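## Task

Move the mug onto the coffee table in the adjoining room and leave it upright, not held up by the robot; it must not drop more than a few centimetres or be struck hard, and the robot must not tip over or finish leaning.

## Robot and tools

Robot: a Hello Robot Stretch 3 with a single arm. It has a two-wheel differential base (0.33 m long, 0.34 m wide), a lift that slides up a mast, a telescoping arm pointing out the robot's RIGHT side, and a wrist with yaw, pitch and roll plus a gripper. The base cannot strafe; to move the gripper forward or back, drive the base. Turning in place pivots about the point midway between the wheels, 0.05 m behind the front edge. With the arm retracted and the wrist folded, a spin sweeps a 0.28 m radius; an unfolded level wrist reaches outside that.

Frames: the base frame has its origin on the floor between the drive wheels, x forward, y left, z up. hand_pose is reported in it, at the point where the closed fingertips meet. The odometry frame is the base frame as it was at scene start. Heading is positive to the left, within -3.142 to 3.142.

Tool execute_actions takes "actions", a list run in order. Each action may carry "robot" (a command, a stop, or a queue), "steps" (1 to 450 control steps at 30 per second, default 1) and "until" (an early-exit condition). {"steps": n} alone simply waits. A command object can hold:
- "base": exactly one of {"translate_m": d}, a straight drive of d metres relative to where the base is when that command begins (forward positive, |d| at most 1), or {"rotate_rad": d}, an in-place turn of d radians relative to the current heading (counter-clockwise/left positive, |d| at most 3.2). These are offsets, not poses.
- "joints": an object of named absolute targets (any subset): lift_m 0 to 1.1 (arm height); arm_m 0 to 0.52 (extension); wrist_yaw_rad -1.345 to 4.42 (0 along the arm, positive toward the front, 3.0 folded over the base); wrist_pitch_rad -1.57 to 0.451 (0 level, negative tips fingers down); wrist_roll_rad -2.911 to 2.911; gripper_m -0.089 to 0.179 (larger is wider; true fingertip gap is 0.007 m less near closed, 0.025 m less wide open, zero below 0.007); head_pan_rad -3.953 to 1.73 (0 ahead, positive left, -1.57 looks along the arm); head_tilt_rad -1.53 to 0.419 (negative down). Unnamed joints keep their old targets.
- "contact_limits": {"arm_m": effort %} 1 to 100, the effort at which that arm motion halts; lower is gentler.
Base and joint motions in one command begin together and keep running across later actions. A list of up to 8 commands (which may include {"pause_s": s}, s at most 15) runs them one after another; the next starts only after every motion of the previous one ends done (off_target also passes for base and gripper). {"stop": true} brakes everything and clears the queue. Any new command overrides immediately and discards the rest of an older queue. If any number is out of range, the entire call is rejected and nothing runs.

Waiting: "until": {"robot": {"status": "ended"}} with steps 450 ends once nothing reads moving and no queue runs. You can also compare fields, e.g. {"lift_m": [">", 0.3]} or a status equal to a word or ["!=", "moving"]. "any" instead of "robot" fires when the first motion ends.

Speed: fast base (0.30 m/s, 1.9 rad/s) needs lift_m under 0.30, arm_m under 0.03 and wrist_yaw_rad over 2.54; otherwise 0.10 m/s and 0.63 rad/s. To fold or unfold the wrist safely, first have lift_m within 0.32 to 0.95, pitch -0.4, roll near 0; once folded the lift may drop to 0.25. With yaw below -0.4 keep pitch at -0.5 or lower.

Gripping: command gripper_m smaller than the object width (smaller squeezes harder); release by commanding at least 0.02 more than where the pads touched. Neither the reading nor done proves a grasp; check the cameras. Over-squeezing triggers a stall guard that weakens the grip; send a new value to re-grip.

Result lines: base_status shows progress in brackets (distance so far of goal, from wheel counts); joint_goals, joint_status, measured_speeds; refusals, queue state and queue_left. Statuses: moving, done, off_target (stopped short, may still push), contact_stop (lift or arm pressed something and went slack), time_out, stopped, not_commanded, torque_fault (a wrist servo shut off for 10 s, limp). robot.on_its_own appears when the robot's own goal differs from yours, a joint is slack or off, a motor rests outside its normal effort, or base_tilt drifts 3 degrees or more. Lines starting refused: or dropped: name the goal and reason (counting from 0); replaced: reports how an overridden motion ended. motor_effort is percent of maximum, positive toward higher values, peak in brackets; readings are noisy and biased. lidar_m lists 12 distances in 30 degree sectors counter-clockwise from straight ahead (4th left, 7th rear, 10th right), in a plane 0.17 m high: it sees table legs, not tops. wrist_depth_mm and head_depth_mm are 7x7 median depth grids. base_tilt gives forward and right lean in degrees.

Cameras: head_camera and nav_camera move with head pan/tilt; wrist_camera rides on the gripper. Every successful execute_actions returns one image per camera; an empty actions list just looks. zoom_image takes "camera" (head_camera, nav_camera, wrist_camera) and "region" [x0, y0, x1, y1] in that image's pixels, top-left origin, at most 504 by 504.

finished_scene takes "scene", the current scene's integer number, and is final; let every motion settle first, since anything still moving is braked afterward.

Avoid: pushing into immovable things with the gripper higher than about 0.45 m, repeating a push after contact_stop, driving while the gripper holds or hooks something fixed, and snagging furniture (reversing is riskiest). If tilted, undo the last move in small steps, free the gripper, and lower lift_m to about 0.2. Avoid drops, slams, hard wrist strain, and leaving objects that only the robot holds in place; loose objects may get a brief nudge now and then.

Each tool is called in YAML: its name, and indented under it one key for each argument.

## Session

execute_actions:
  actions: []

Scene clock: 0.00 s.
robot.base_odometry: x=+0.000 y=+0.000 heading=+0.000 (m, m, rad; robot's odometry frame)
robot.turned_by_wheels: +0.000 (rad since the last result)
robot.turned_by_imu: +0.000 (rad since the last result)
robot.base_tilt: forward=-0.2 right=+1.3 (deg)
robot.lidar_m: 1.47 0.87 0.74 0.74 0.79 0.68 0.68 0.78 1.33 3.03 2.17 1.57
robot.head_depth_mm: 1665 1690 1684 1702 1581 1716 1738 / 1714 1718 1730 1735 1621 1744 1766 / 1754 1744 1757 1773 1636 1787 1805 / 1766 1800 1809 1814 1493 1829 1844 / 1816 1842 1849 1854 1691 1428 1875 / 1776 1763 1733 1711 1611 1589 1663 / 1414 1392 1381 1379 1353 1297 1334
robot.base_status: not_commanded
robot.joint_positions: lift_m=+0.473 arm_m=+0.000 wrist_yaw_rad=+2.906 wrist_pitch_rad=-0.409 wrist_roll_rad=-0.019 gripper_m=+0.037 head_pan_rad=+0.000 head_tilt_rad=-0.008
robot.joint_goals: lift_m=+0.473 arm_m=+0.000 wrist_yaw_rad=+2.906 wrist_pitch_rad=-0.409 wrist_roll_rad=-0.019 gripper_m=+0.037 head_pan_rad=+0.000 head_tilt_rad=-0.008
robot.joint_status: lift_m=not_commanded arm_m=not_commanded wrist_yaw_rad=not_commanded wrist_pitch_rad=not_commanded wrist_roll_rad=not_commanded gripper_m=not_commanded head_pan_rad=not_commanded head_tilt_rad=not_commanded
robot.measured_speeds: translate_m=+0.000 rotate_rad=+0.000 lift_m=+0.000 arm_m=+0.000 wrist_yaw_rad=+0.000 wrist_pitch_rad=+0.000 wrist_roll_rad=+0.000 head_pan_rad=+0.000 head_tilt_rad=+0.000
robot: refusals=0 queue=idle queue_left=0
robot.motor_effort: left_wheel=-1 right_wheel=+0 lift_m=+24 arm_m=+0 wrist_yaw_rad=+0 wrist_pitch_rad=+6 wrist_roll_rad=+0 gripper_m=-1 head_pan_rad=+0 head_tilt_rad=+2 (%)
robot.hand_pose: x=+0.0315 y=+0.0740 z=+0.4873 quat_wxyz=(+0.224, +0.698, +0.064, +0.678) (m; robot's base frame)
robot.wrist_depth_mm: - 739 729 721 723 698 689 / 709 785 812 756 778 779 730 / 744 - 869 856 851 824 795 / 775 - 940 939 943 904 899 / 786 - 949 942 944 954 912 / 750 756 - 783 807 778 785 / 670 668 667 657 646 657 658
pictures: head_camera (sideways: a quarter turn clockwise sets it upright), nav_camera (sideways: a quarter turn counterclockwise sets it upright), wrist_camera
camera_calibration (this result's frames):
head_camera: T_world_to_cam=[[-0.0138971, 0.0336451, -0.999337, 1.32041], [0.0344513, 0.998856, 0.0331498, -0.0433402], [0.99931, -0.0339678, -0.0150404, -0.0281638], [0, 0, 0, 1]] pos_world=[0.0479873, -0.00209117, 1.32054]
nav_camera: T_world_to_cam=[[0.00331886, -0.00993749, 0.999945, -1.2508], [0.0221911, -0.999704, -0.0100087, 0.0645996], [0.999748, 0.0222231, -0.00309736, -0.0415511], [0, 0, 0, 1]] pos_world=[0.0442584, 0.0530741, 1.25125]
wrist_camera: T_world_to_cam=[[0.98421, -0.175453, 0.0233843, -0.0239741], [-0.0698695, -0.506477, -0.859418, 0.500065], [0.162631, 0.844214, -0.510739, 0.34247], [0, 0, 0, 1]] pos_world=[0.0028385, -0.0400528, 0.605238]
Images, in order (width x height): head_camera 896x504, nav_camera 672x504, wrist_camera 644x364.

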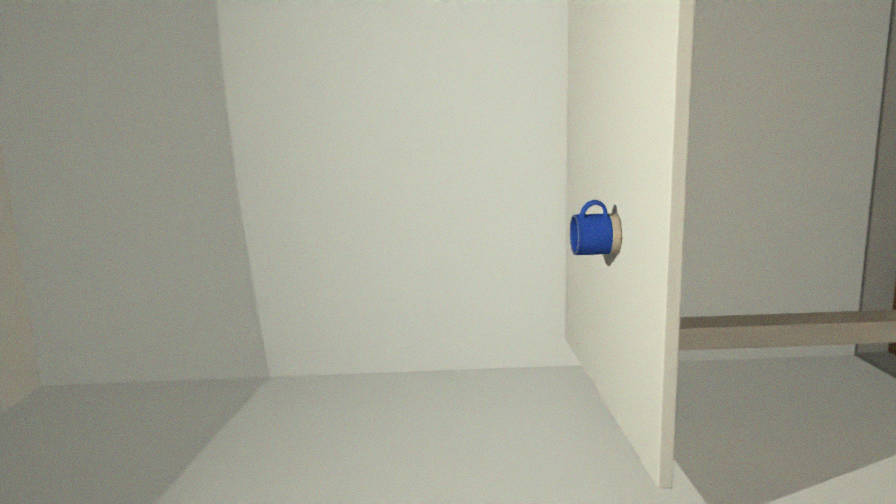

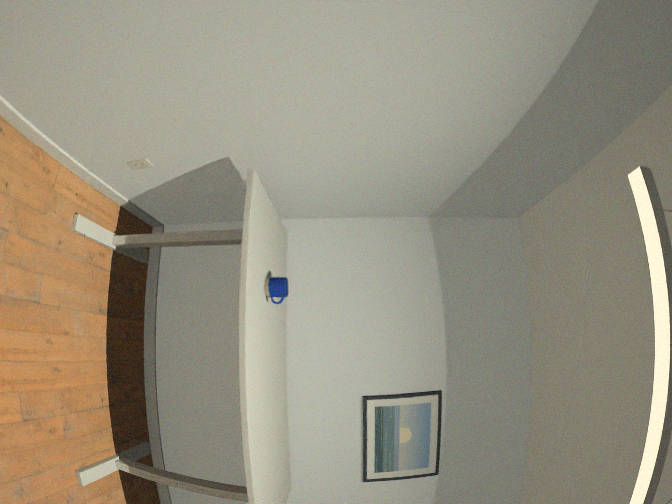

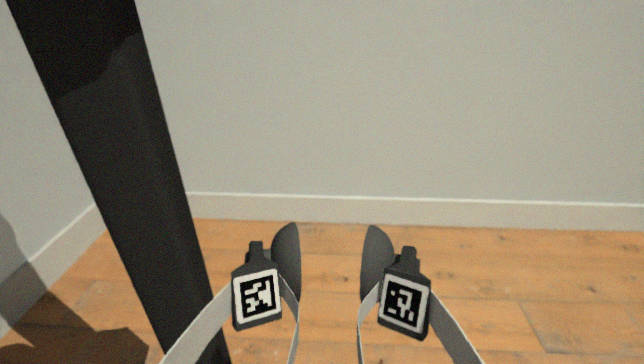

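execute_actions:
  actions:
    - {"robot":{"joints":{"head_pan_rad":-2.2,"head_tilt_rad":-0.4,"lift_m":0.28}},"steps":100,"until":{"robot":{"status":"ended"}}}

Scene clock: 3.43 s.
robot.base_odometry: x=+0.000 y=+0.000 heading=+0.000 (m, m, rad; robot's odometry frame)
robot.turned_by_wheels: +0.000 (rad since the last result)
robot.turned_by_imu: +0.001 (rad since the last result)
robot.base_tilt: forward=-0.2 right=+1.3 (deg)
robot.lidar_m: 1.47 0.86 0.74 0.74 0.79 0.68 0.68 0.78 1.33 3.04 2.16 1.58
robot.head_depth_mm: 853 893 934 985 1033 1095 1162 / 977 1027 1089 1154 1224 1300 1328 / 1136 1209 1294 1399 1506 1571 1382 / 1550 1663 1806 1969 2040 1701 1382 / 1900 2051 2223 2465 2229 1714 1386 / 2346 2649 2853 3031 2232 1707 1393 / 2502 2640 2807 2952 2242 1703 1391
robot.base_status: not_commanded
robot.joint_positions: lift_m=+0.280 arm_m=+0.000 wrist_yaw_rad=+2.906 wrist_pitch_rad=-0.410 wrist_roll_rad=-0.019 gripper_m=+0.037 head_pan_rad=-2.193 head_tilt_rad=-0.395
robot.joint_goals: lift_m=+0.280 arm_m=+0.000 wrist_yaw_rad=+2.906 wrist_pitch_rad=-0.410 wrist_roll_rad=-0.019 gripper_m=+0.037 head_pan_rad=-2.200 head_tilt_rad=-0.400
robot.joint_status: lift_m=done arm_m=not_commanded wrist_yaw_rad=not_commanded wrist_pitch_rad=not_commanded wrist_roll_rad=not_commanded gripper_m=not_commanded head_pan_rad=done head_tilt_rad=done
robot.measured_speeds: translate_m=+0.000 rotate_rad=+0.000 lift_m=+0.000 arm_m=+0.000 wrist_yaw_rad=+0.000 wrist_pitch_rad=+0.000 wrist_roll_rad=+0.000 head_pan_rad=+0.000 head_tilt_rad=+0.000
robot: refusals=0 queue=done queue_left=0
robot.motor_effort: left_wheel=-1(1) right_wheel=+1(1) lift_m=+20(23) arm_m=+0(0) wrist_yaw_rad=+0(0) wrist_pitch_rad=+6(6) wrist_roll_rad=+0(1) gripper_m=+0(0) head_pan_rad=-4(52) head_tilt_rad=-3(30) (%)
robot.hand_pose: x=+0.0314 y=+0.0740 z=+0.2948 quat_wxyz=(+0.224, +0.698, +0.064, +0.677) (m; robot's base frame)
robot.wrist_depth_mm: - 732 745 716 693 699 664 / 717 805 804 788 756 756 746 / 732 - 867 888 836 837 829 / 744 - 820 809 812 812 827 / 639 - 646 648 657 637 649 / 524 519 - 522 543 527 512 / 460 - - 449 428 445 444
pictures: head_camera (sideways: a quarter turn clockwise sets it upright), nav_camera (sideways: a quarter turn counterclockwise sets it upright), wrist_camera
camera_calibration (this result's frames):
head_camera: T_world_to_cam=[[0.254698, 0.297506, -0.920119, 1.21514], [0.785898, -0.618104, 0.0176907, -0.027785], [-0.563466, -0.727625, -0.391239, 0.471034], [0, 0, 0, 1]] pos_world=[-0.0222473, -0.0359499, 1.30286]
nav_camera: T_world_to_cam=[[-0.229857, -0.303545, 0.924676, -1.15089], [-0.822238, 0.56887, -0.0176491, 0.0796905], [-0.520663, -0.764361, -0.380345, 0.458761], [0, 0, 0, 1]] pos_world=[0.0398436, -0.0440224, 1.2401]
wrist_camera: T_world_to_cam=[[0.984212, -0.175444, 0.0233605, -0.0194624], [-0.0699503, -0.506815, -0.859212, 0.33453], [0.162583, 0.844013, -0.511085, 0.244291], [0, 0, 0, 1]] pos_world=[0.00283791, -0.0400552, 0.41274]
Images, in order (width x height): head_camera 896x504, nav_camera 672x504, wrist_camera 644x364.

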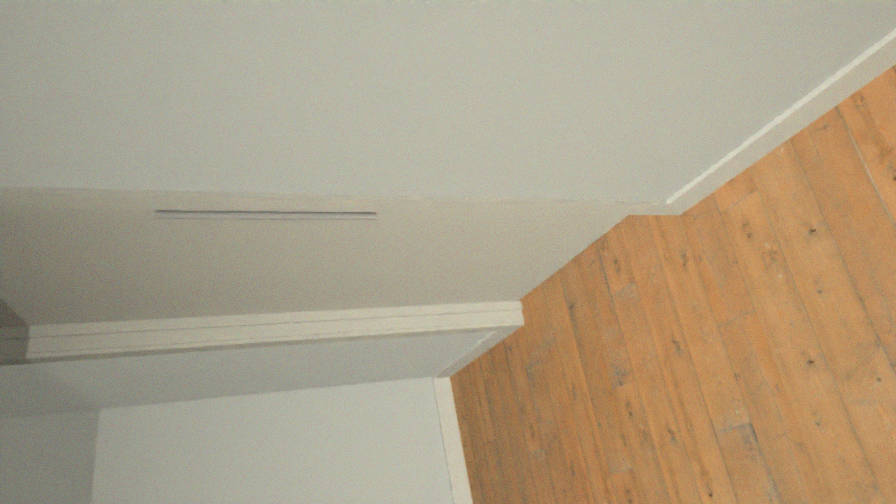

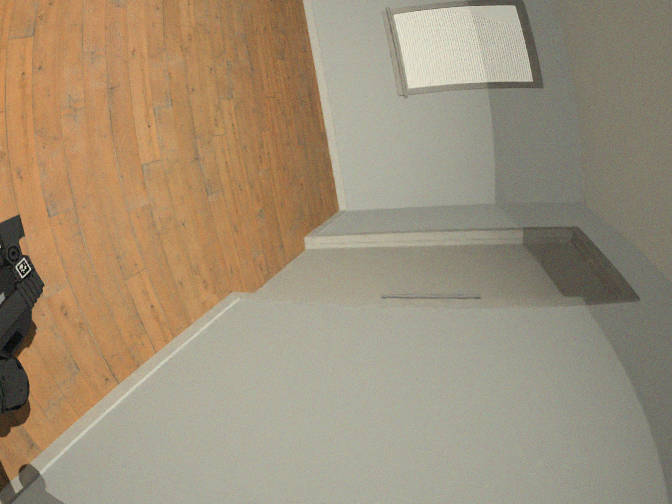

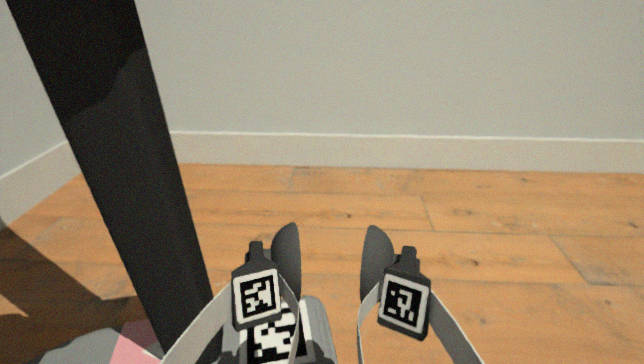

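execute_actions:
  actions:
    - {"robot":[{"base":{"rotate_rad":-0.387},"joints":{"head_pan_rad":-1.1,"head_tilt_rad":-0.6,"wrist_pitch_rad":-0.4,"wrist_roll_rad":0}},{"base":{"translate_m":0.71}},{"base":{"rotate_rad":1.733}},{"joints":{"lift_m":0.7}}],"steps":450,"until":{"robot":{"status":"ended"}}}

Scene clock: 27.50 s.
robot.base_odometry: x=+0.658 y=-0.268 heading=+1.346 (m, m, rad; robot's odometry frame)
robot.turned_by_wheels: +1.346 (rad since the last result)
robot.turned_by_imu: +1.355 (rad since the last result)
robot.base_tilt: forward=-0.3 right=+1.2 (deg)
robot.lidar_m: 0.83 0.87 1.21 1.38 1.44 2.12 2.94 0.96 0.93 1.15 0.90 0.86
robot.head_depth_mm: 930 1018 817 594 466 1398 1230 / 962 1049 818 594 466 1433 1221 / 1008 1095 820 594 481 1430 1222 / 1047 1128 741 596 514 1431 1218 / 1098 1177 712 596 1257 1399 1221 / 1129 1214 824 596 1208 1369 1222 / 1029 1093 825 597 1324 1369 1198
robot.base_status: done (rotate_rad +1.7329 of +1.7330)
robot.joint_positions: lift_m=+0.700 arm_m=+0.000 wrist_yaw_rad=+2.906 wrist_pitch_rad=-0.415 wrist_roll_rad=-0.005 gripper_m=+0.037 head_pan_rad=-1.107 head_tilt_rad=-0.593
robot.joint_goals: lift_m=+0.700 arm_m=+0.000 wrist_yaw_rad=+2.906 wrist_pitch_rad=-0.400 wrist_roll_rad=+0.000 gripper_m=+0.037 head_pan_rad=-1.100 head_tilt_rad=-0.600
robot.joint_status: lift_m=done arm_m=not_commanded wrist_yaw_rad=not_commanded wrist_pitch_rad=done wrist_roll_rad=done gripper_m=not_commanded head_pan_rad=done head_tilt_rad=done
robot.measured_speeds: translate_m=+0.000 rotate_rad=+0.000 lift_m=+0.000 arm_m=+0.000 wrist_yaw_rad=+0.000 wrist_pitch_rad=+0.000 wrist_roll_rad=+0.000 head_pan_rad=+0.000 head_tilt_rad=+0.000
robot: refusals=0 queue=done queue_left=0
robot.motor_effort: left_wheel=-3(12) right_wheel=+3(14) lift_m=+29(30) arm_m=+1(1) wrist_yaw_rad=-1(0) wrist_pitch_rad=+6(6) wrist_roll_rad=+3(3) gripper_m=+0(0) head_pan_rad=+4(51) head_tilt_rad=-4(22) (%)
robot.hand_pose: x=+0.0313 y=+0.0733 z=+0.7131 quat_wxyz=(+0.226, +0.702, +0.064, +0.672) (m; robot's base frame)
robot.wrist_depth_mm: - - - - - - 804 / - - - - - - 830 / - - - - - - 838 / - - - - - - 831 / - - - - - - 881 / - - - - - - 885 / 980 943 918 938 895 924 826
pictures: head_camera (sideways: a quarter turn clockwise sets it upright), nav_camera (sideways: a quarter turn counterclockwise sets it upright), wrist_camera
camera_calibration (this result's frames):
head_camera: T_world_to_cam=[[-0.222127, 0.519086, -0.825354, 1.09445], [0.914306, 0.404933, 0.00860604, -0.0167377], [0.33868, -0.752715, -0.56455, 0.69104], [0, 0, 0, 1]] pos_world=[0.0243697, -0.0411827, 1.29358]
nav_camera: T_world_to_cam=[[0.239532, -0.500891, 0.831704, -1.03249], [-0.888214, -0.458968, -0.020605, 0.0839362], [0.392047, -0.733796, -0.554836, 0.68024], [0, 0, 0, 1]] pos_world=[0.0551819, 0.0205167, 1.23788]
wrist_camera: T_world_to_cam=[[0.983428, -0.181016, 0.0100726, -0.0192912], [-0.0848026, -0.508401, -0.856935, 0.692543], [0.16024, 0.84188, -0.515326, 0.461954], [0, 0, 0, 1]] pos_world=[0.00367741, -0.0403125, 0.831716]
Images, in order (width x height): head_camera 896x504, nav_camera 672x504, wrist_camera 644x364.

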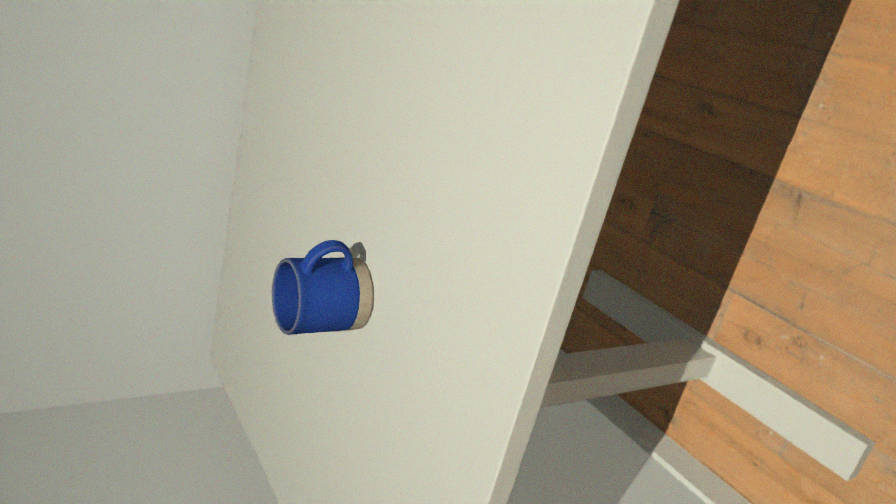

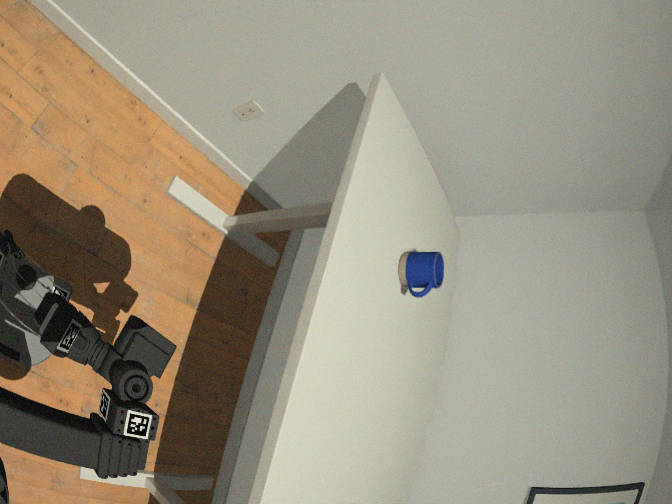

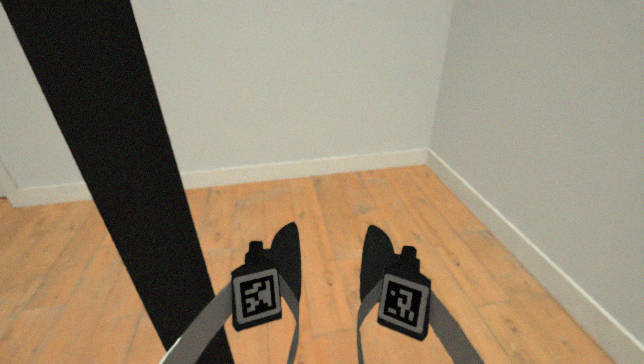

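execute_actions:
  actions:
    - {"robot":{"base":{"translate_m":-0.03},"joints":{"lift_m":0.94,"wrist_yaw_rad":1.5,"gripper_m":0.15}},"steps":200,"until":{"robot":{"wrist_yaw_rad":["<",1.7]}}}
    - {"robot":{"joints":{"lift_m":1.02}},"steps":200,"until":{"robot":{"lift_m":[">",1.0]}}}
    - {"robot":{"joints":{"arm_m":0.47}},"steps":300,"until":{"robot":{"status":"ended"}}}

Scene clock: 44.47 s.
robot.base_odometry: x=+0.651 y=-0.297 heading=+1.346 (m, m, rad; robot's odometry frame)
robot.turned_by_wheels: +0.000 (rad since the last result)
robot.turned_by_imu: +0.003 (rad since the last result)
robot.base_tilt: forward=-0.1 right=+1.5 (deg)
robot.lidar_m: 0.86 0.90 1.25 1.38 1.44 2.11 2.91 1.60 0.91 1.15 0.92 0.89
robot.head_depth_mm: 929 1020 776 594 466 1369 1217 / 963 1047 778 594 467 1433 1218 / 1002 1082 867 592 480 1434 1214 / 1045 1136 823 595 513 1435 1226 / 1099 1178 705 595 1544 1433 1223 / 1147 1229 823 597 1217 1358 1217 / 1062 1124 824 597 1371 1401 1199
robot.base_status: done (translate_m -0.0300 of -0.0300)
robot.joint_positions: lift_m=+1.020 arm_m=+0.470 wrist_yaw_rad=+1.501 wrist_pitch_rad=-0.415 wrist_roll_rad=-0.004 gripper_m=+0.150 head_pan_rad=-1.107 head_tilt_rad=-0.593
robot.joint_goals: lift_m=+1.020 arm_m=+0.470 wrist_yaw_rad=+1.500 wrist_pitch_rad=-0.400 wrist_roll_rad=+0.000 gripper_m=+0.150 head_pan_rad=-1.100 head_tilt_rad=-0.600
robot.joint_status: lift_m=done arm_m=done wrist_yaw_rad=done wrist_pitch_rad=done wrist_roll_rad=done gripper_m=done head_pan_rad=done head_tilt_rad=done
robot.measured_speeds: translate_m=+0.000 rotate_rad=+0.000 lift_m=+0.000 arm_m=+0.000 wrist_yaw_rad=+0.000 wrist_pitch_rad=+0.000 wrist_roll_rad=+0.000 head_pan_rad=+0.000 head_tilt_rad=+0.000
robot: refusals=0 queue=done queue_left=0
robot.motor_effort: left_wheel=-4(10) right_wheel=+4(4) lift_m=+28(30) arm_m=+3(3) wrist_yaw_rad=-2(3) wrist_pitch_rad=+6(6) wrist_roll_rad=+2(3) gripper_m=-1(81) head_pan_rad=+5(5) head_tilt_rad=-3(4) (%)
robot.hand_pose: x=+0.2028 y=-0.6304 z=+1.0330 quat_wxyz=(+0.607, +0.578, -0.405, +0.366) (m; robot's base frame)
robot.wrist_depth_mm: 694 698 693 713 702 697 609 / 782 749 769 753 746 769 618 / 819 801 534 338 523 526 510 / 898 399 392 288 389 378 373 / 327 315 306 306 301 301 297 / 257 - 254 253 251 251 248 / 224 211 215 214 213 205 210
pictures: head_camera (sideways: a quarter turn clockwise sets it upright), nav_camera (sideways: a quarter turn counterclockwise sets it upright), wrist_camera
camera_calibration (this result's frames):
head_camera: T_world_to_cam=[[-0.222127, 0.519086, -0.825354, 1.09445], [0.914306, 0.404933, 0.00860605, -0.0167377], [0.33868, -0.752715, -0.56455, 0.691039], [0, 0, 0, 1]] pos_world=[0.0243697, -0.0411827, 1.29358]
nav_camera: T_world_to_cam=[[0.239532, -0.500891, 0.831704, -1.03249], [-0.888214, -0.458968, -0.020605, 0.0839362], [0.392047, -0.733796, -0.554836, 0.68024], [0, 0, 0, 1]] pos_world=[0.0551819, 0.0205167, 1.23788]
wrist_camera: T_world_to_cam=[[-0.0163905, -0.999821, 0.00949119, -0.631392], [-0.515524, 0.000316961, -0.856875, 1.03152], [0.856719, -0.0189375, -0.515436, 0.507969], [0, 0, 0, 1]] pos_world=[0.0862361, -0.621986, 1.1517]
Images, in order (width x height): head_camera 896x504, nav_camera 672x504, wrist_camera 644x364.

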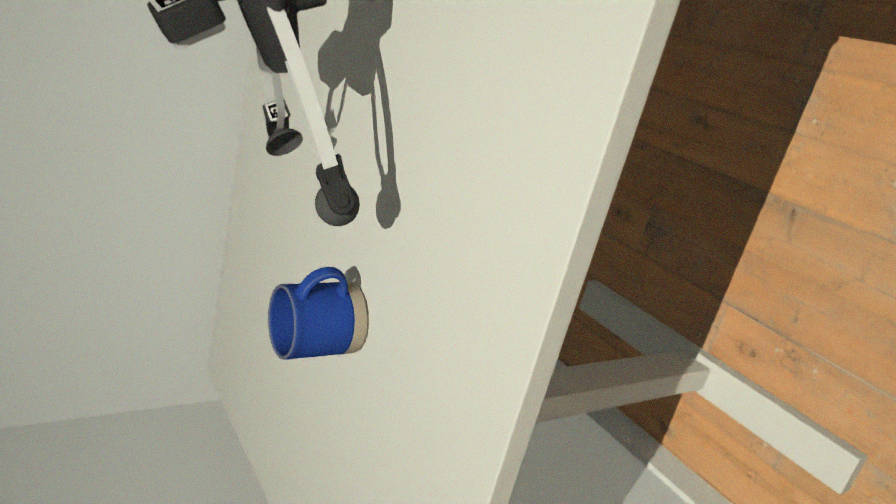

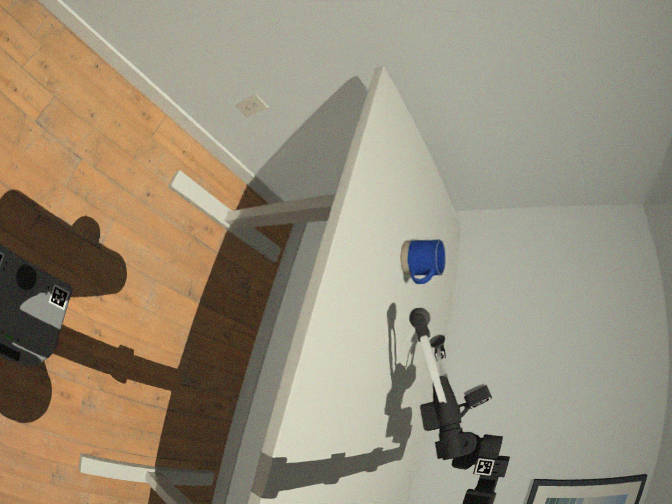

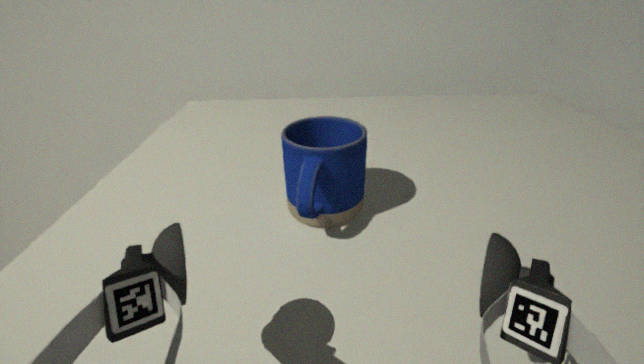

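execute_actions:
  actions:
    - {"robot":{"base":{"translate_m":0.172},"joints":{"lift_m":0.988,"head_pan_rad":-1.3}},"steps":200,"until":{"robot":{"status":"ended"}}}

Scene clock: 49.37 s.
robot.base_odometry: x=+0.689 y=-0.129 heading=+1.346 (m, m, rad; robot's odometry frame)
robot.turned_by_wheels: +0.000 (rad since the last result)
robot.turned_by_imu: +0.002 (rad since the last result)
robot.base_tilt: forward=-0.2 right=+1.3 (deg)
robot.lidar_m: 0.69 0.72 1.00 1.38 1.43 2.11 3.09 1.04 1.19 1.15 0.82 0.71
robot.head_depth_mm: 916 - 778 593 466 1396 1218 / 939 1022 739 594 466 1436 1220 / 962 1043 779 596 480 1431 1225 / 982 1067 739 596 482 1429 1217 / 1007 1097 820 595 497 1434 1222 / 1028 1125 822 595 514 1302 1200 / 1050 1137 823 596 1244 1369 1219
robot.base_status: done (translate_m +0.1720 of +0.1720)
robot.joint_positions: lift_m=+0.988 arm_m=+0.470 wrist_yaw_rad=+1.501 wrist_pitch_rad=-0.415 wrist_roll_rad=-0.004 gripper_m=+0.150 head_pan_rad=-1.293 head_tilt_rad=-0.593
robot.joint_goals: lift_m=+0.988 arm_m=+0.470 wrist_yaw_rad=+1.500 wrist_pitch_rad=-0.400 wrist_roll_rad=+0.000 gripper_m=+0.150 head_pan_rad=-1.300 head_tilt_rad=-0.600
robot.joint_status: lift_m=done arm_m=done wrist_yaw_rad=done wrist_pitch_rad=done wrist_roll_rad=done gripper_m=done head_pan_rad=done head_tilt_rad=done
robot.measured_speeds: translate_m=+0.000 rotate_rad=+0.000 lift_m=+0.000 arm_m=+0.000 wrist_yaw_rad=+0.000 wrist_pitch_rad=+0.000 wrist_roll_rad=+0.000 head_pan_rad=+0.000 head_tilt_rad=+0.000
robot: refusals=0 queue=done queue_left=0
robot.motor_effort: left_wheel=-3(5) right_wheel=+3(11) lift_m=+20(29) arm_m=+4(4) wrist_yaw_rad=-1(2) wrist_pitch_rad=+6(6) wrist_roll_rad=+3(3) gripper_m=+0(0) head_pan_rad=-4(28) head_tilt_rad=-4(3) (%)
robot.hand_pose: x=+0.2028 y=-0.6304 z=+1.0015 quat_wxyz=(+0.607, +0.578, -0.405, +0.366) (m; robot's base frame)
robot.wrist_depth_mm: 540 546 539 555 540 547 559 / 583 592 592 586 600 598 574 / 650 491 455 445 442 432 428 / 661 334 327 171 325 318 313 / 261 266 249 182 169 252 249 / 216 - 207 108 126 211 206 / - 176 181 105 141 173 177
pictures: head_camera (sideways: a quarter turn clockwise sets it upright), nav_camera (sideways: a quarter turn counterclockwise sets it upright), wrist_camera
camera_calibration (this result's frames):
head_camera: T_world_to_cam=[[-0.122303, 0.55121, -0.825354, 1.09385], [0.973419, 0.228869, 0.00860605, -0.0170983], [0.193641, -0.802363, -0.56455, 0.691924], [0, 0, 0, 1]] pos_world=[0.0164388, -0.043851, 1.29358]
nav_camera: T_world_to_cam=[[0.142772, -0.536548, 0.831704, -1.0319], [-0.95777, -0.286797, -0.020605, 0.0843605], [0.249586, -0.79364, -0.554836, 0.681109], [0, 0, 0, 1]] pos_world=[0.0581295, 0.0110862, 1.23788]
wrist_camera: T_world_to_cam=[[-0.0163905, -0.999821, 0.00949116, -0.631092], [-0.515523, 0.000316988, -0.856875, 1.00446], [0.856719, -0.0189375, -0.515436, 0.491694], [0, 0, 0, 1]] pos_world=[0.0862361, -0.621986, 1.12012]
Images, in order (width x height): head_camera 896x504, nav_camera 672x504, wrist_camera 644x364.

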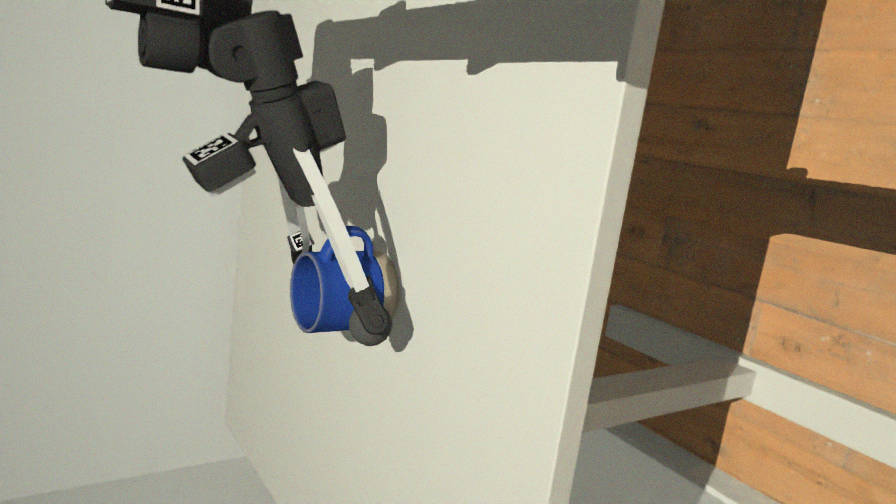

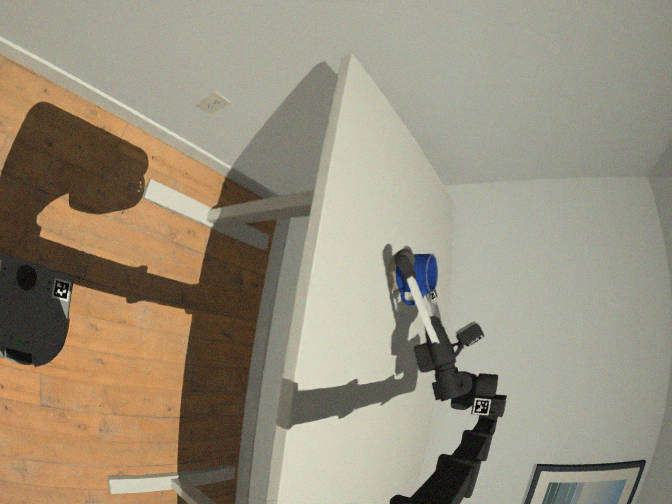

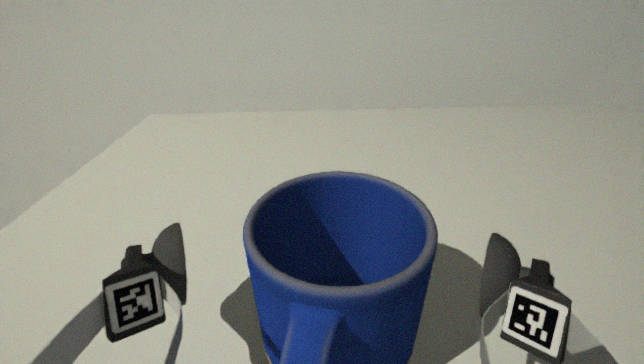

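execute_actions:
  actions:
    - {"robot":[{"base":{"translate_m":-0.008}},{"joints":{"gripper_m":0.02}}],"steps":200,"until":{"robot":{"status":"ended"}}}

Scene clock: 55.10 s.
robot.base_odometry: x=+0.687 y=-0.137 heading=+1.346 (m, m, rad; robot's odometry frame)
robot.turned_by_wheels: +0.000 (rad since the last result)
robot.turned_by_imu: +0.002 (rad since the last result)
robot.base_tilt: forward=-0.2 right=+1.4 (deg)
robot.lidar_m: 0.70 0.73 1.01 1.38 1.44 2.11 3.07 1.03 1.19 1.15 0.82 0.72
robot.head_depth_mm: 920 - 776 593 465 1395 1223 / 940 1025 740 594 466 1428 1224 / 962 1046 779 594 481 1439 1221 / 985 1069 739 595 482 1435 1224 / 1003 1102 781 595 497 1433 1220 / 1033 1128 822 596 514 1300 1213 / 1053 1140 823 597 1260 1365 1221
robot.base_status: done (translate_m -0.0080 of -0.0080)
robot.joint_positions: lift_m=+0.988 arm_m=+0.470 wrist_yaw_rad=+1.498 wrist_pitch_rad=-0.425 wrist_roll_rad=-0.004 gripper_m=+0.021 head_pan_rad=-1.293 head_tilt_rad=-0.593
robot.joint_goals: lift_m=+0.988 arm_m=+0.470 wrist_yaw_rad=+1.500 wrist_pitch_rad=-0.400 wrist_roll_rad=+0.000 gripper_m=+0.020 head_pan_rad=-1.300 head_tilt_rad=-0.600
robot.joint_status: lift_m=done arm_m=done wrist_yaw_rad=done wrist_pitch_rad=done wrist_roll_rad=done gripper_m=done head_pan_rad=done head_tilt_rad=done
robot.measured_speeds: translate_m=+0.000 rotate_rad=+0.000 lift_m=+0.000 arm_m=+0.000 wrist_yaw_rad=+0.000 wrist_pitch_rad=+0.000 wrist_roll_rad=+0.000 head_pan_rad=+0.000 head_tilt_rad=+0.000
robot: refusals=0 queue=done queue_left=0
robot.motor_effort: left_wheel=-3(8) right_wheel=+3(7) lift_m=+20(20) arm_m=+3(4) wrist_yaw_rad=+1(2) wrist_pitch_rad=+9(9) wrist_roll_rad=+3(3) gripper_m=-21(96) head_pan_rad=-4(4) head_tilt_rad=-3(4) (%)
robot.hand_pose: x=+0.2016 y=-0.6310 z=+0.9994 quat_wxyz=(+0.609, +0.579, -0.403, +0.363) (m; robot's base frame)
robot.wrist_depth_mm: 543 538 549 551 554 557 547 / 593 600 609 601 604 600 587 / 652 448 438 429 417 426 414 / 516 325 324 173 298 312 312 / 258 258 203 190 174 250 244 / 213 213 122 108 116 204 204 / 180 180 175 105 162 173 175
pictures: head_camera (sideways: a quarter turn clockwise sets it upright), nav_camera (sideways: a quarter turn counterclockwise sets it upright), wrist_camera
camera_calibration (this result's frames):
head_camera: T_world_to_cam=[[-0.122296, 0.551211, -0.825354, 1.09385], [0.973422, 0.228858, 0.00860605, -0.0170983], [0.193632, -0.802365, -0.56455, 0.691924], [0, 0, 0, 1]] pos_world=[0.0164383, -0.0438511, 1.29358]
nav_camera: T_world_to_cam=[[0.142766, -0.53655, 0.831704, -1.0319], [-0.957773, -0.286786, -0.020605, 0.0843606], [0.249577, -0.793642, -0.554836, 0.681109], [0, 0, 0, 1]] pos_world=[0.0581296, 0.0110856, 1.23788]
wrist_camera: T_world_to_cam=[[-0.0191454, -0.999776, 0.00900169, -0.630622], [-0.523281, 0.00234809, -0.852157, 1.0002], [0.851945, -0.0210253, -0.523208, 0.499052], [0, 0, 0, 1]] pos_world=[0.0861482, -0.622337, 1.11912]
Images, in order (width x height): head_camera 896x504, nav_camera 672x504, wrist_camera 644x364.

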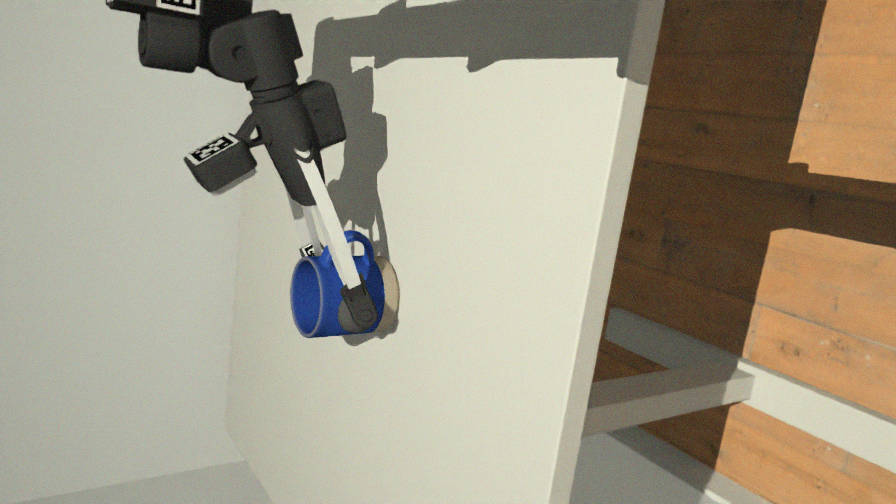

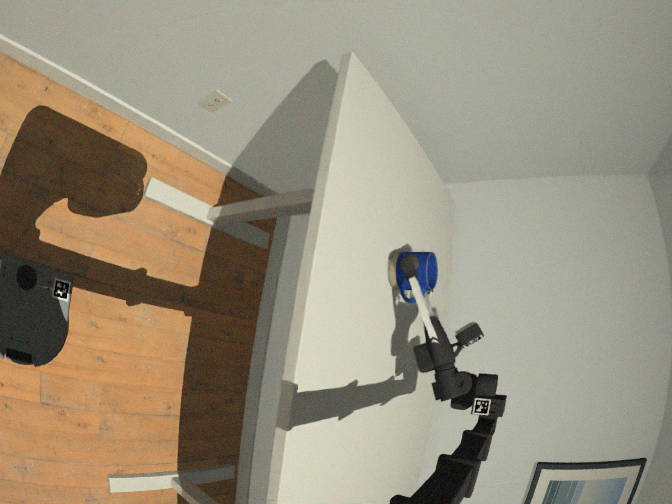

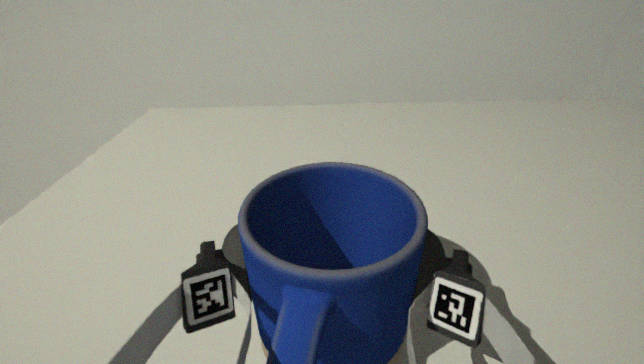

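execute_actions:
  actions:
    - {"robot":{"joints":{"lift_m":1.015}},"steps":100,"until":{"robot":{"status":"ended"}}}
    - {"steps":15}

Scene clock: 57.53 s.
robot.base_odometry: x=+0.687 y=-0.137 heading=+1.346 (m, m, rad; robot's odometry frame)
robot.turned_by_wheels: +0.000 (rad since the last result)
robot.turned_by_imu: +0.001 (rad since the last result)
robot.base_tilt: forward=-0.1 right=+1.4 (deg)
robot.lidar_m: 0.70 0.73 1.01 1.38 1.44 2.11 3.08 1.02 1.19 1.15 0.82 0.72
robot.head_depth_mm: 913 - 819 593 465 1392 1220 / 941 1012 758 594 466 1431 1221 / 959 1047 777 595 482 1442 1224 / 979 1068 707 594 481 1435 1219 / 1007 1096 742 595 497 1438 1222 / 1026 1126 823 595 514 1296 1205 / 1052 1140 824 596 1262 1375 1225
robot.base_status: done (translate_m -0.0080 of -0.0080)
robot.joint_positions: lift_m=+1.015 arm_m=+0.470 wrist_yaw_rad=+1.498 wrist_pitch_rad=-0.441 wrist_roll_rad=-0.004 gripper_m=+0.024 head_pan_rad=-1.293 head_tilt_rad=-0.593
robot.joint_goals: lift_m=+1.015 arm_m=+0.470 wrist_yaw_rad=+1.500 wrist_pitch_rad=-0.400 wrist_roll_rad=+0.000 gripper_m=+0.023 head_pan_rad=-1.300 head_tilt_rad=-0.600
robot.joint_status: lift_m=done arm_m=done wrist_yaw_rad=done wrist_pitch_rad=done wrist_roll_rad=done gripper_m=done head_pan_rad=done head_tilt_rad=done
robot.measured_speeds: translate_m=+0.000 rotate_rad=+0.000 lift_m=+0.000 arm_m=+0.000 wrist_yaw_rad=+0.000 wrist_pitch_rad=+0.000 wrist_roll_rad=+0.000 head_pan_rad=+0.000 head_tilt_rad=+0.000
robot: refusals=0 queue=done queue_left=0
robot.motor_effort: left_wheel=-3(3) right_wheel=+3(2) lift_m=+30(33) arm_m=+4(3) wrist_yaw_rad=+0(1) wrist_pitch_rad=+15(16) wrist_roll_rad=+3(3) gripper_m=-19(20) head_pan_rad=-3(5) head_tilt_rad=-4(4) (%)
robot.hand_pose: x=+0.1995 y=-0.6309 z=+1.0223 quat_wxyz=(+0.612, +0.582, -0.398, +0.358) (m; robot's base frame)
robot.wrist_depth_mm: 551 543 554 550 554 553 550 / 594 590 612 596 604 610 597 / 658 636 490 475 463 460 462 / 718 364 359 175 333 349 346 / 291 287 218 188 174 281 278 / 241 239 123 108 116 234 230 / 205 205 198 115 172 197 199
pictures: head_camera (sideways: a quarter turn clockwise sets it upright), nav_camera (sideways: a quarter turn counterclockwise sets it upright), wrist_camera
camera_calibration (this result's frames):
head_camera: T_world_to_cam=[[-0.122293, 0.551212, -0.825354, 1.09385], [0.973423, 0.228852, 0.00860606, -0.0170984], [0.193628, -0.802366, -0.56455, 0.691924], [0, 0, 0, 1]] pos_world=[0.016438, -0.0438512, 1.29358]
nav_camera: T_world_to_cam=[[0.142764, -0.53655, 0.831705, -1.0319], [-0.957774, -0.286781, -0.020605, 0.0843606], [0.249573, -0.793644, -0.554836, 0.681109], [0, 0, 0, 1]] pos_world=[0.0581296, 0.0110854, 1.23788]
wrist_camera: T_world_to_cam=[[-0.01901, -0.999786, 0.00812655, -0.629855], [-0.53697, 0.00335302, -0.843595, 1.01324], [0.843387, -0.0204005, -0.536919, 0.528936], [0, 0, 0, 1]] pos_world=[0.0860081, -0.622327, 1.14388]
Images, in order (width x height): head_camera 896x504, nav_camera 672x504, wrist_camera 644x364.

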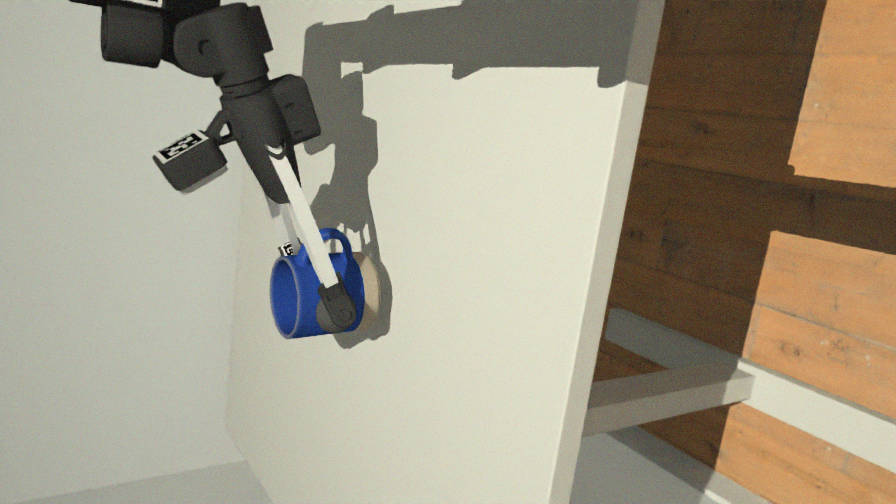

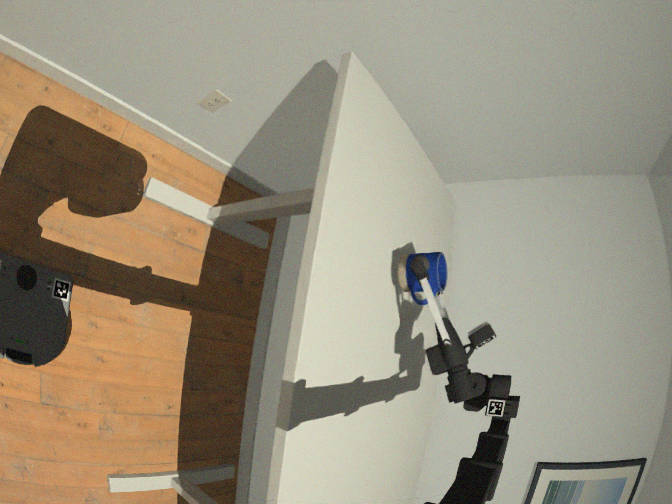

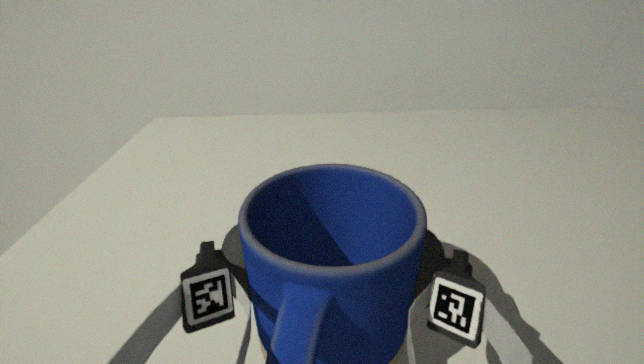

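execute_actions:
  actions:
    - {"robot":{"joints":{"arm_m":0.022,"lift_m":1.025,"head_pan_rad":0,"head_tilt_rad":-1.3}},"steps":250,"until":{"robot":{"arm_m":["<",0.035]}}}
    - {"robot":{"joints":{"lift_m":0.36}},"steps":100,"until":{"robot":{"lift_m":["<",0.92]}}}
    - {"robot":{"joints":{"lift_m":0.36,"wrist_yaw_rad":3.0}},"steps":100,"until":{"robot":{"wrist_yaw_rad":[">",2.6]}}}
    - {"robot":{"base":{"rotate_rad":-0.563}},"steps":300,"until":{"robot":{"status":"ended"}}}

Scene clock: 74.83 s.
robot.base_odometry: x=+0.687 y=-0.137 heading=+0.783 (m, m, rad; robot's odometry frame)
robot.turned_by_wheels: -0.563 (rad since the last result)
robot.turned_by_imu: -0.561 (rad since the last result)
robot.base_tilt: forward=-0.2 right=+1.3 (deg)
robot.lidar_m: 0.73 0.70 0.72 0.97 1.39 1.42 2.04 3.07 1.03 1.06 1.15 0.82
robot.head_depth_mm: 924 1415 1386 1310 1248 1186 1132 / 1207 1395 1367 1307 1252 - 1122 / 1087 1414 1351 1304 1235 - 1114 / 988 1287 1369 1292 1241 - 1106 / 908 1152 1355 1300 1229 881 - / 839 1042 1331 1286 1230 1183 - / 780 953 1218 1281 1221 1162 -
robot.base_status: done (rotate_rad -0.5629 of -0.5630)
robot.joint_positions: lift_m=+0.360 arm_m=+0.022 wrist_yaw_rad=+2.997 wrist_pitch_rad=-0.442 wrist_roll_rad=-0.003 gripper_m=+0.024 head_pan_rad=-0.007 head_tilt_rad=-1.284
robot.joint_goals: lift_m=+0.360 arm_m=+0.022 wrist_yaw_rad=+3.000 wrist_pitch_rad=-0.400 wrist_roll_rad=+0.000 gripper_m=+0.023 head_pan_rad=+0.000 head_tilt_rad=-1.300
robot.joint_status: lift_m=done arm_m=done wrist_yaw_rad=done wrist_pitch_rad=done wrist_roll_rad=done gripper_m=done head_pan_rad=done head_tilt_rad=done
robot.measured_speeds: translate_m=+0.000 rotate_rad=+0.000 lift_m=+0.000 arm_m=+0.000 wrist_yaw_rad=+0.000 wrist_pitch_rad=+0.000 wrist_roll_rad=+0.000 head_pan_rad=+0.000 head_tilt_rad=+0.000
robot: refusals=0 queue=done queue_left=0
robot.motor_effort: left_wheel=+3(8) right_wheel=-3(6) lift_m=+22(33) arm_m=-2(2) wrist_yaw_rad=+2(2) wrist_pitch_rad=+15(15) wrist_roll_rad=+2(3) gripper_m=-19(19) head_pan_rad=+5(52) head_tilt_rad=-7(41) (%)
robot.hand_pose: x=+0.0105 y=+0.0517 z=+0.3675 quat_wxyz=(+0.204, +0.698, +0.105, +0.678) (m; robot's base frame)
robot.wrist_depth_mm: - - - - 833 677 546 / - - - - 936 702 564 / - - - - 970 726 593 / 957 962 896 175 866 748 634 / 764 741 142 189 175 732 648 / 630 623 124 108 116 599 585 / 537 542 - 115 322 500 506
pictures: head_camera (sideways: a quarter turn clockwise sets it upright), nav_camera (sideways: a quarter turn counterclockwise sets it upright), wrist_camera
camera_calibration (this result's frames):
head_camera: T_world_to_cam=[[-0.960189, 0.0402723, -0.276433, 0.383806], [0.0486047, 0.998545, -0.0233544, 0.0301451], [0.27509, -0.0358606, -0.960749, 1.20652], [0, 0, 0, 1]] pos_world=[0.0351591, -0.00229149, 1.26597]
nav_camera: T_world_to_cam=[[0.957867, -0.0165482, 0.286734, -0.326856], [-0.0100422, -0.999658, -0.024146, 0.0831685], [0.287035, 0.0202493, -0.957706, 1.20466], [0, 0, 0, 1]] pos_world=[-0.0318614, 0.0533376, 1.24944]
wrist_camera: T_world_to_cam=[[0.995861, -0.090617, 0.00708744, -0.0030278], [-0.0427803, -0.536086, -0.843079, 0.379592], [0.0801967, 0.839286, -0.537743, 0.314543], [0, 0, 0, 1]] pos_world=[-0.00597098, -0.0607717, 0.489191]
Images, in order (width x height): head_camera 896x504, nav_camera 672x504, wrist_camera 644x364.

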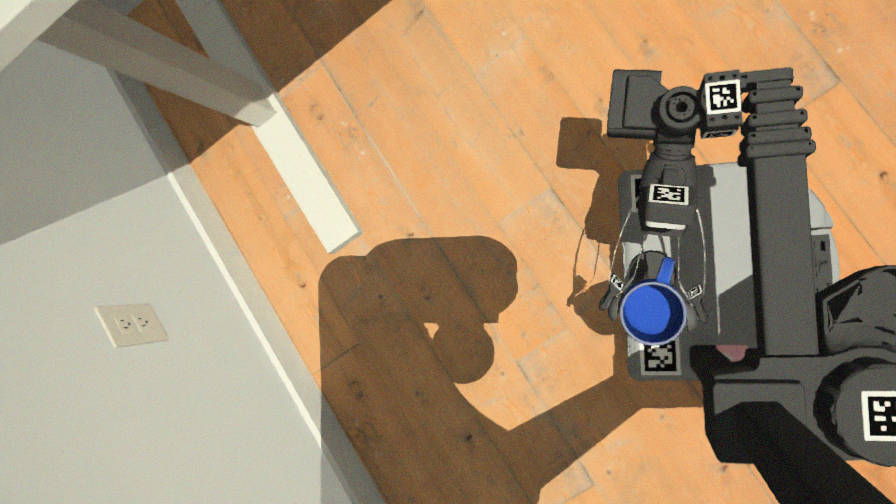

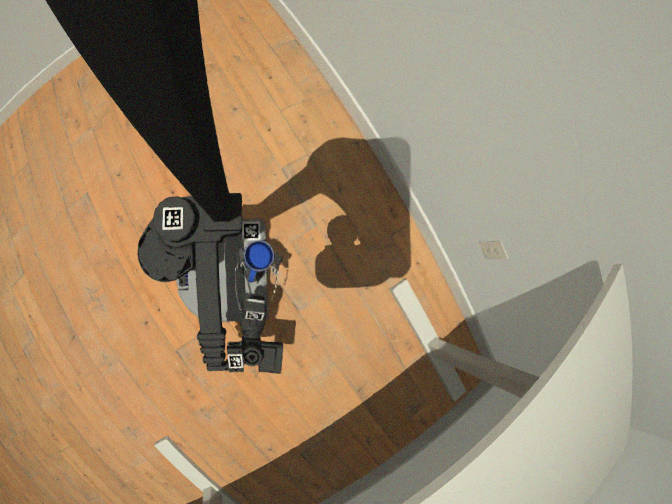

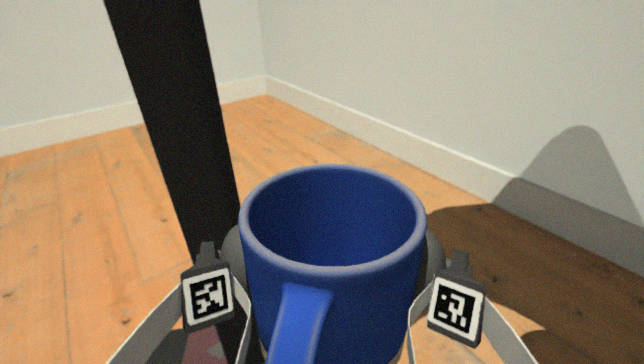

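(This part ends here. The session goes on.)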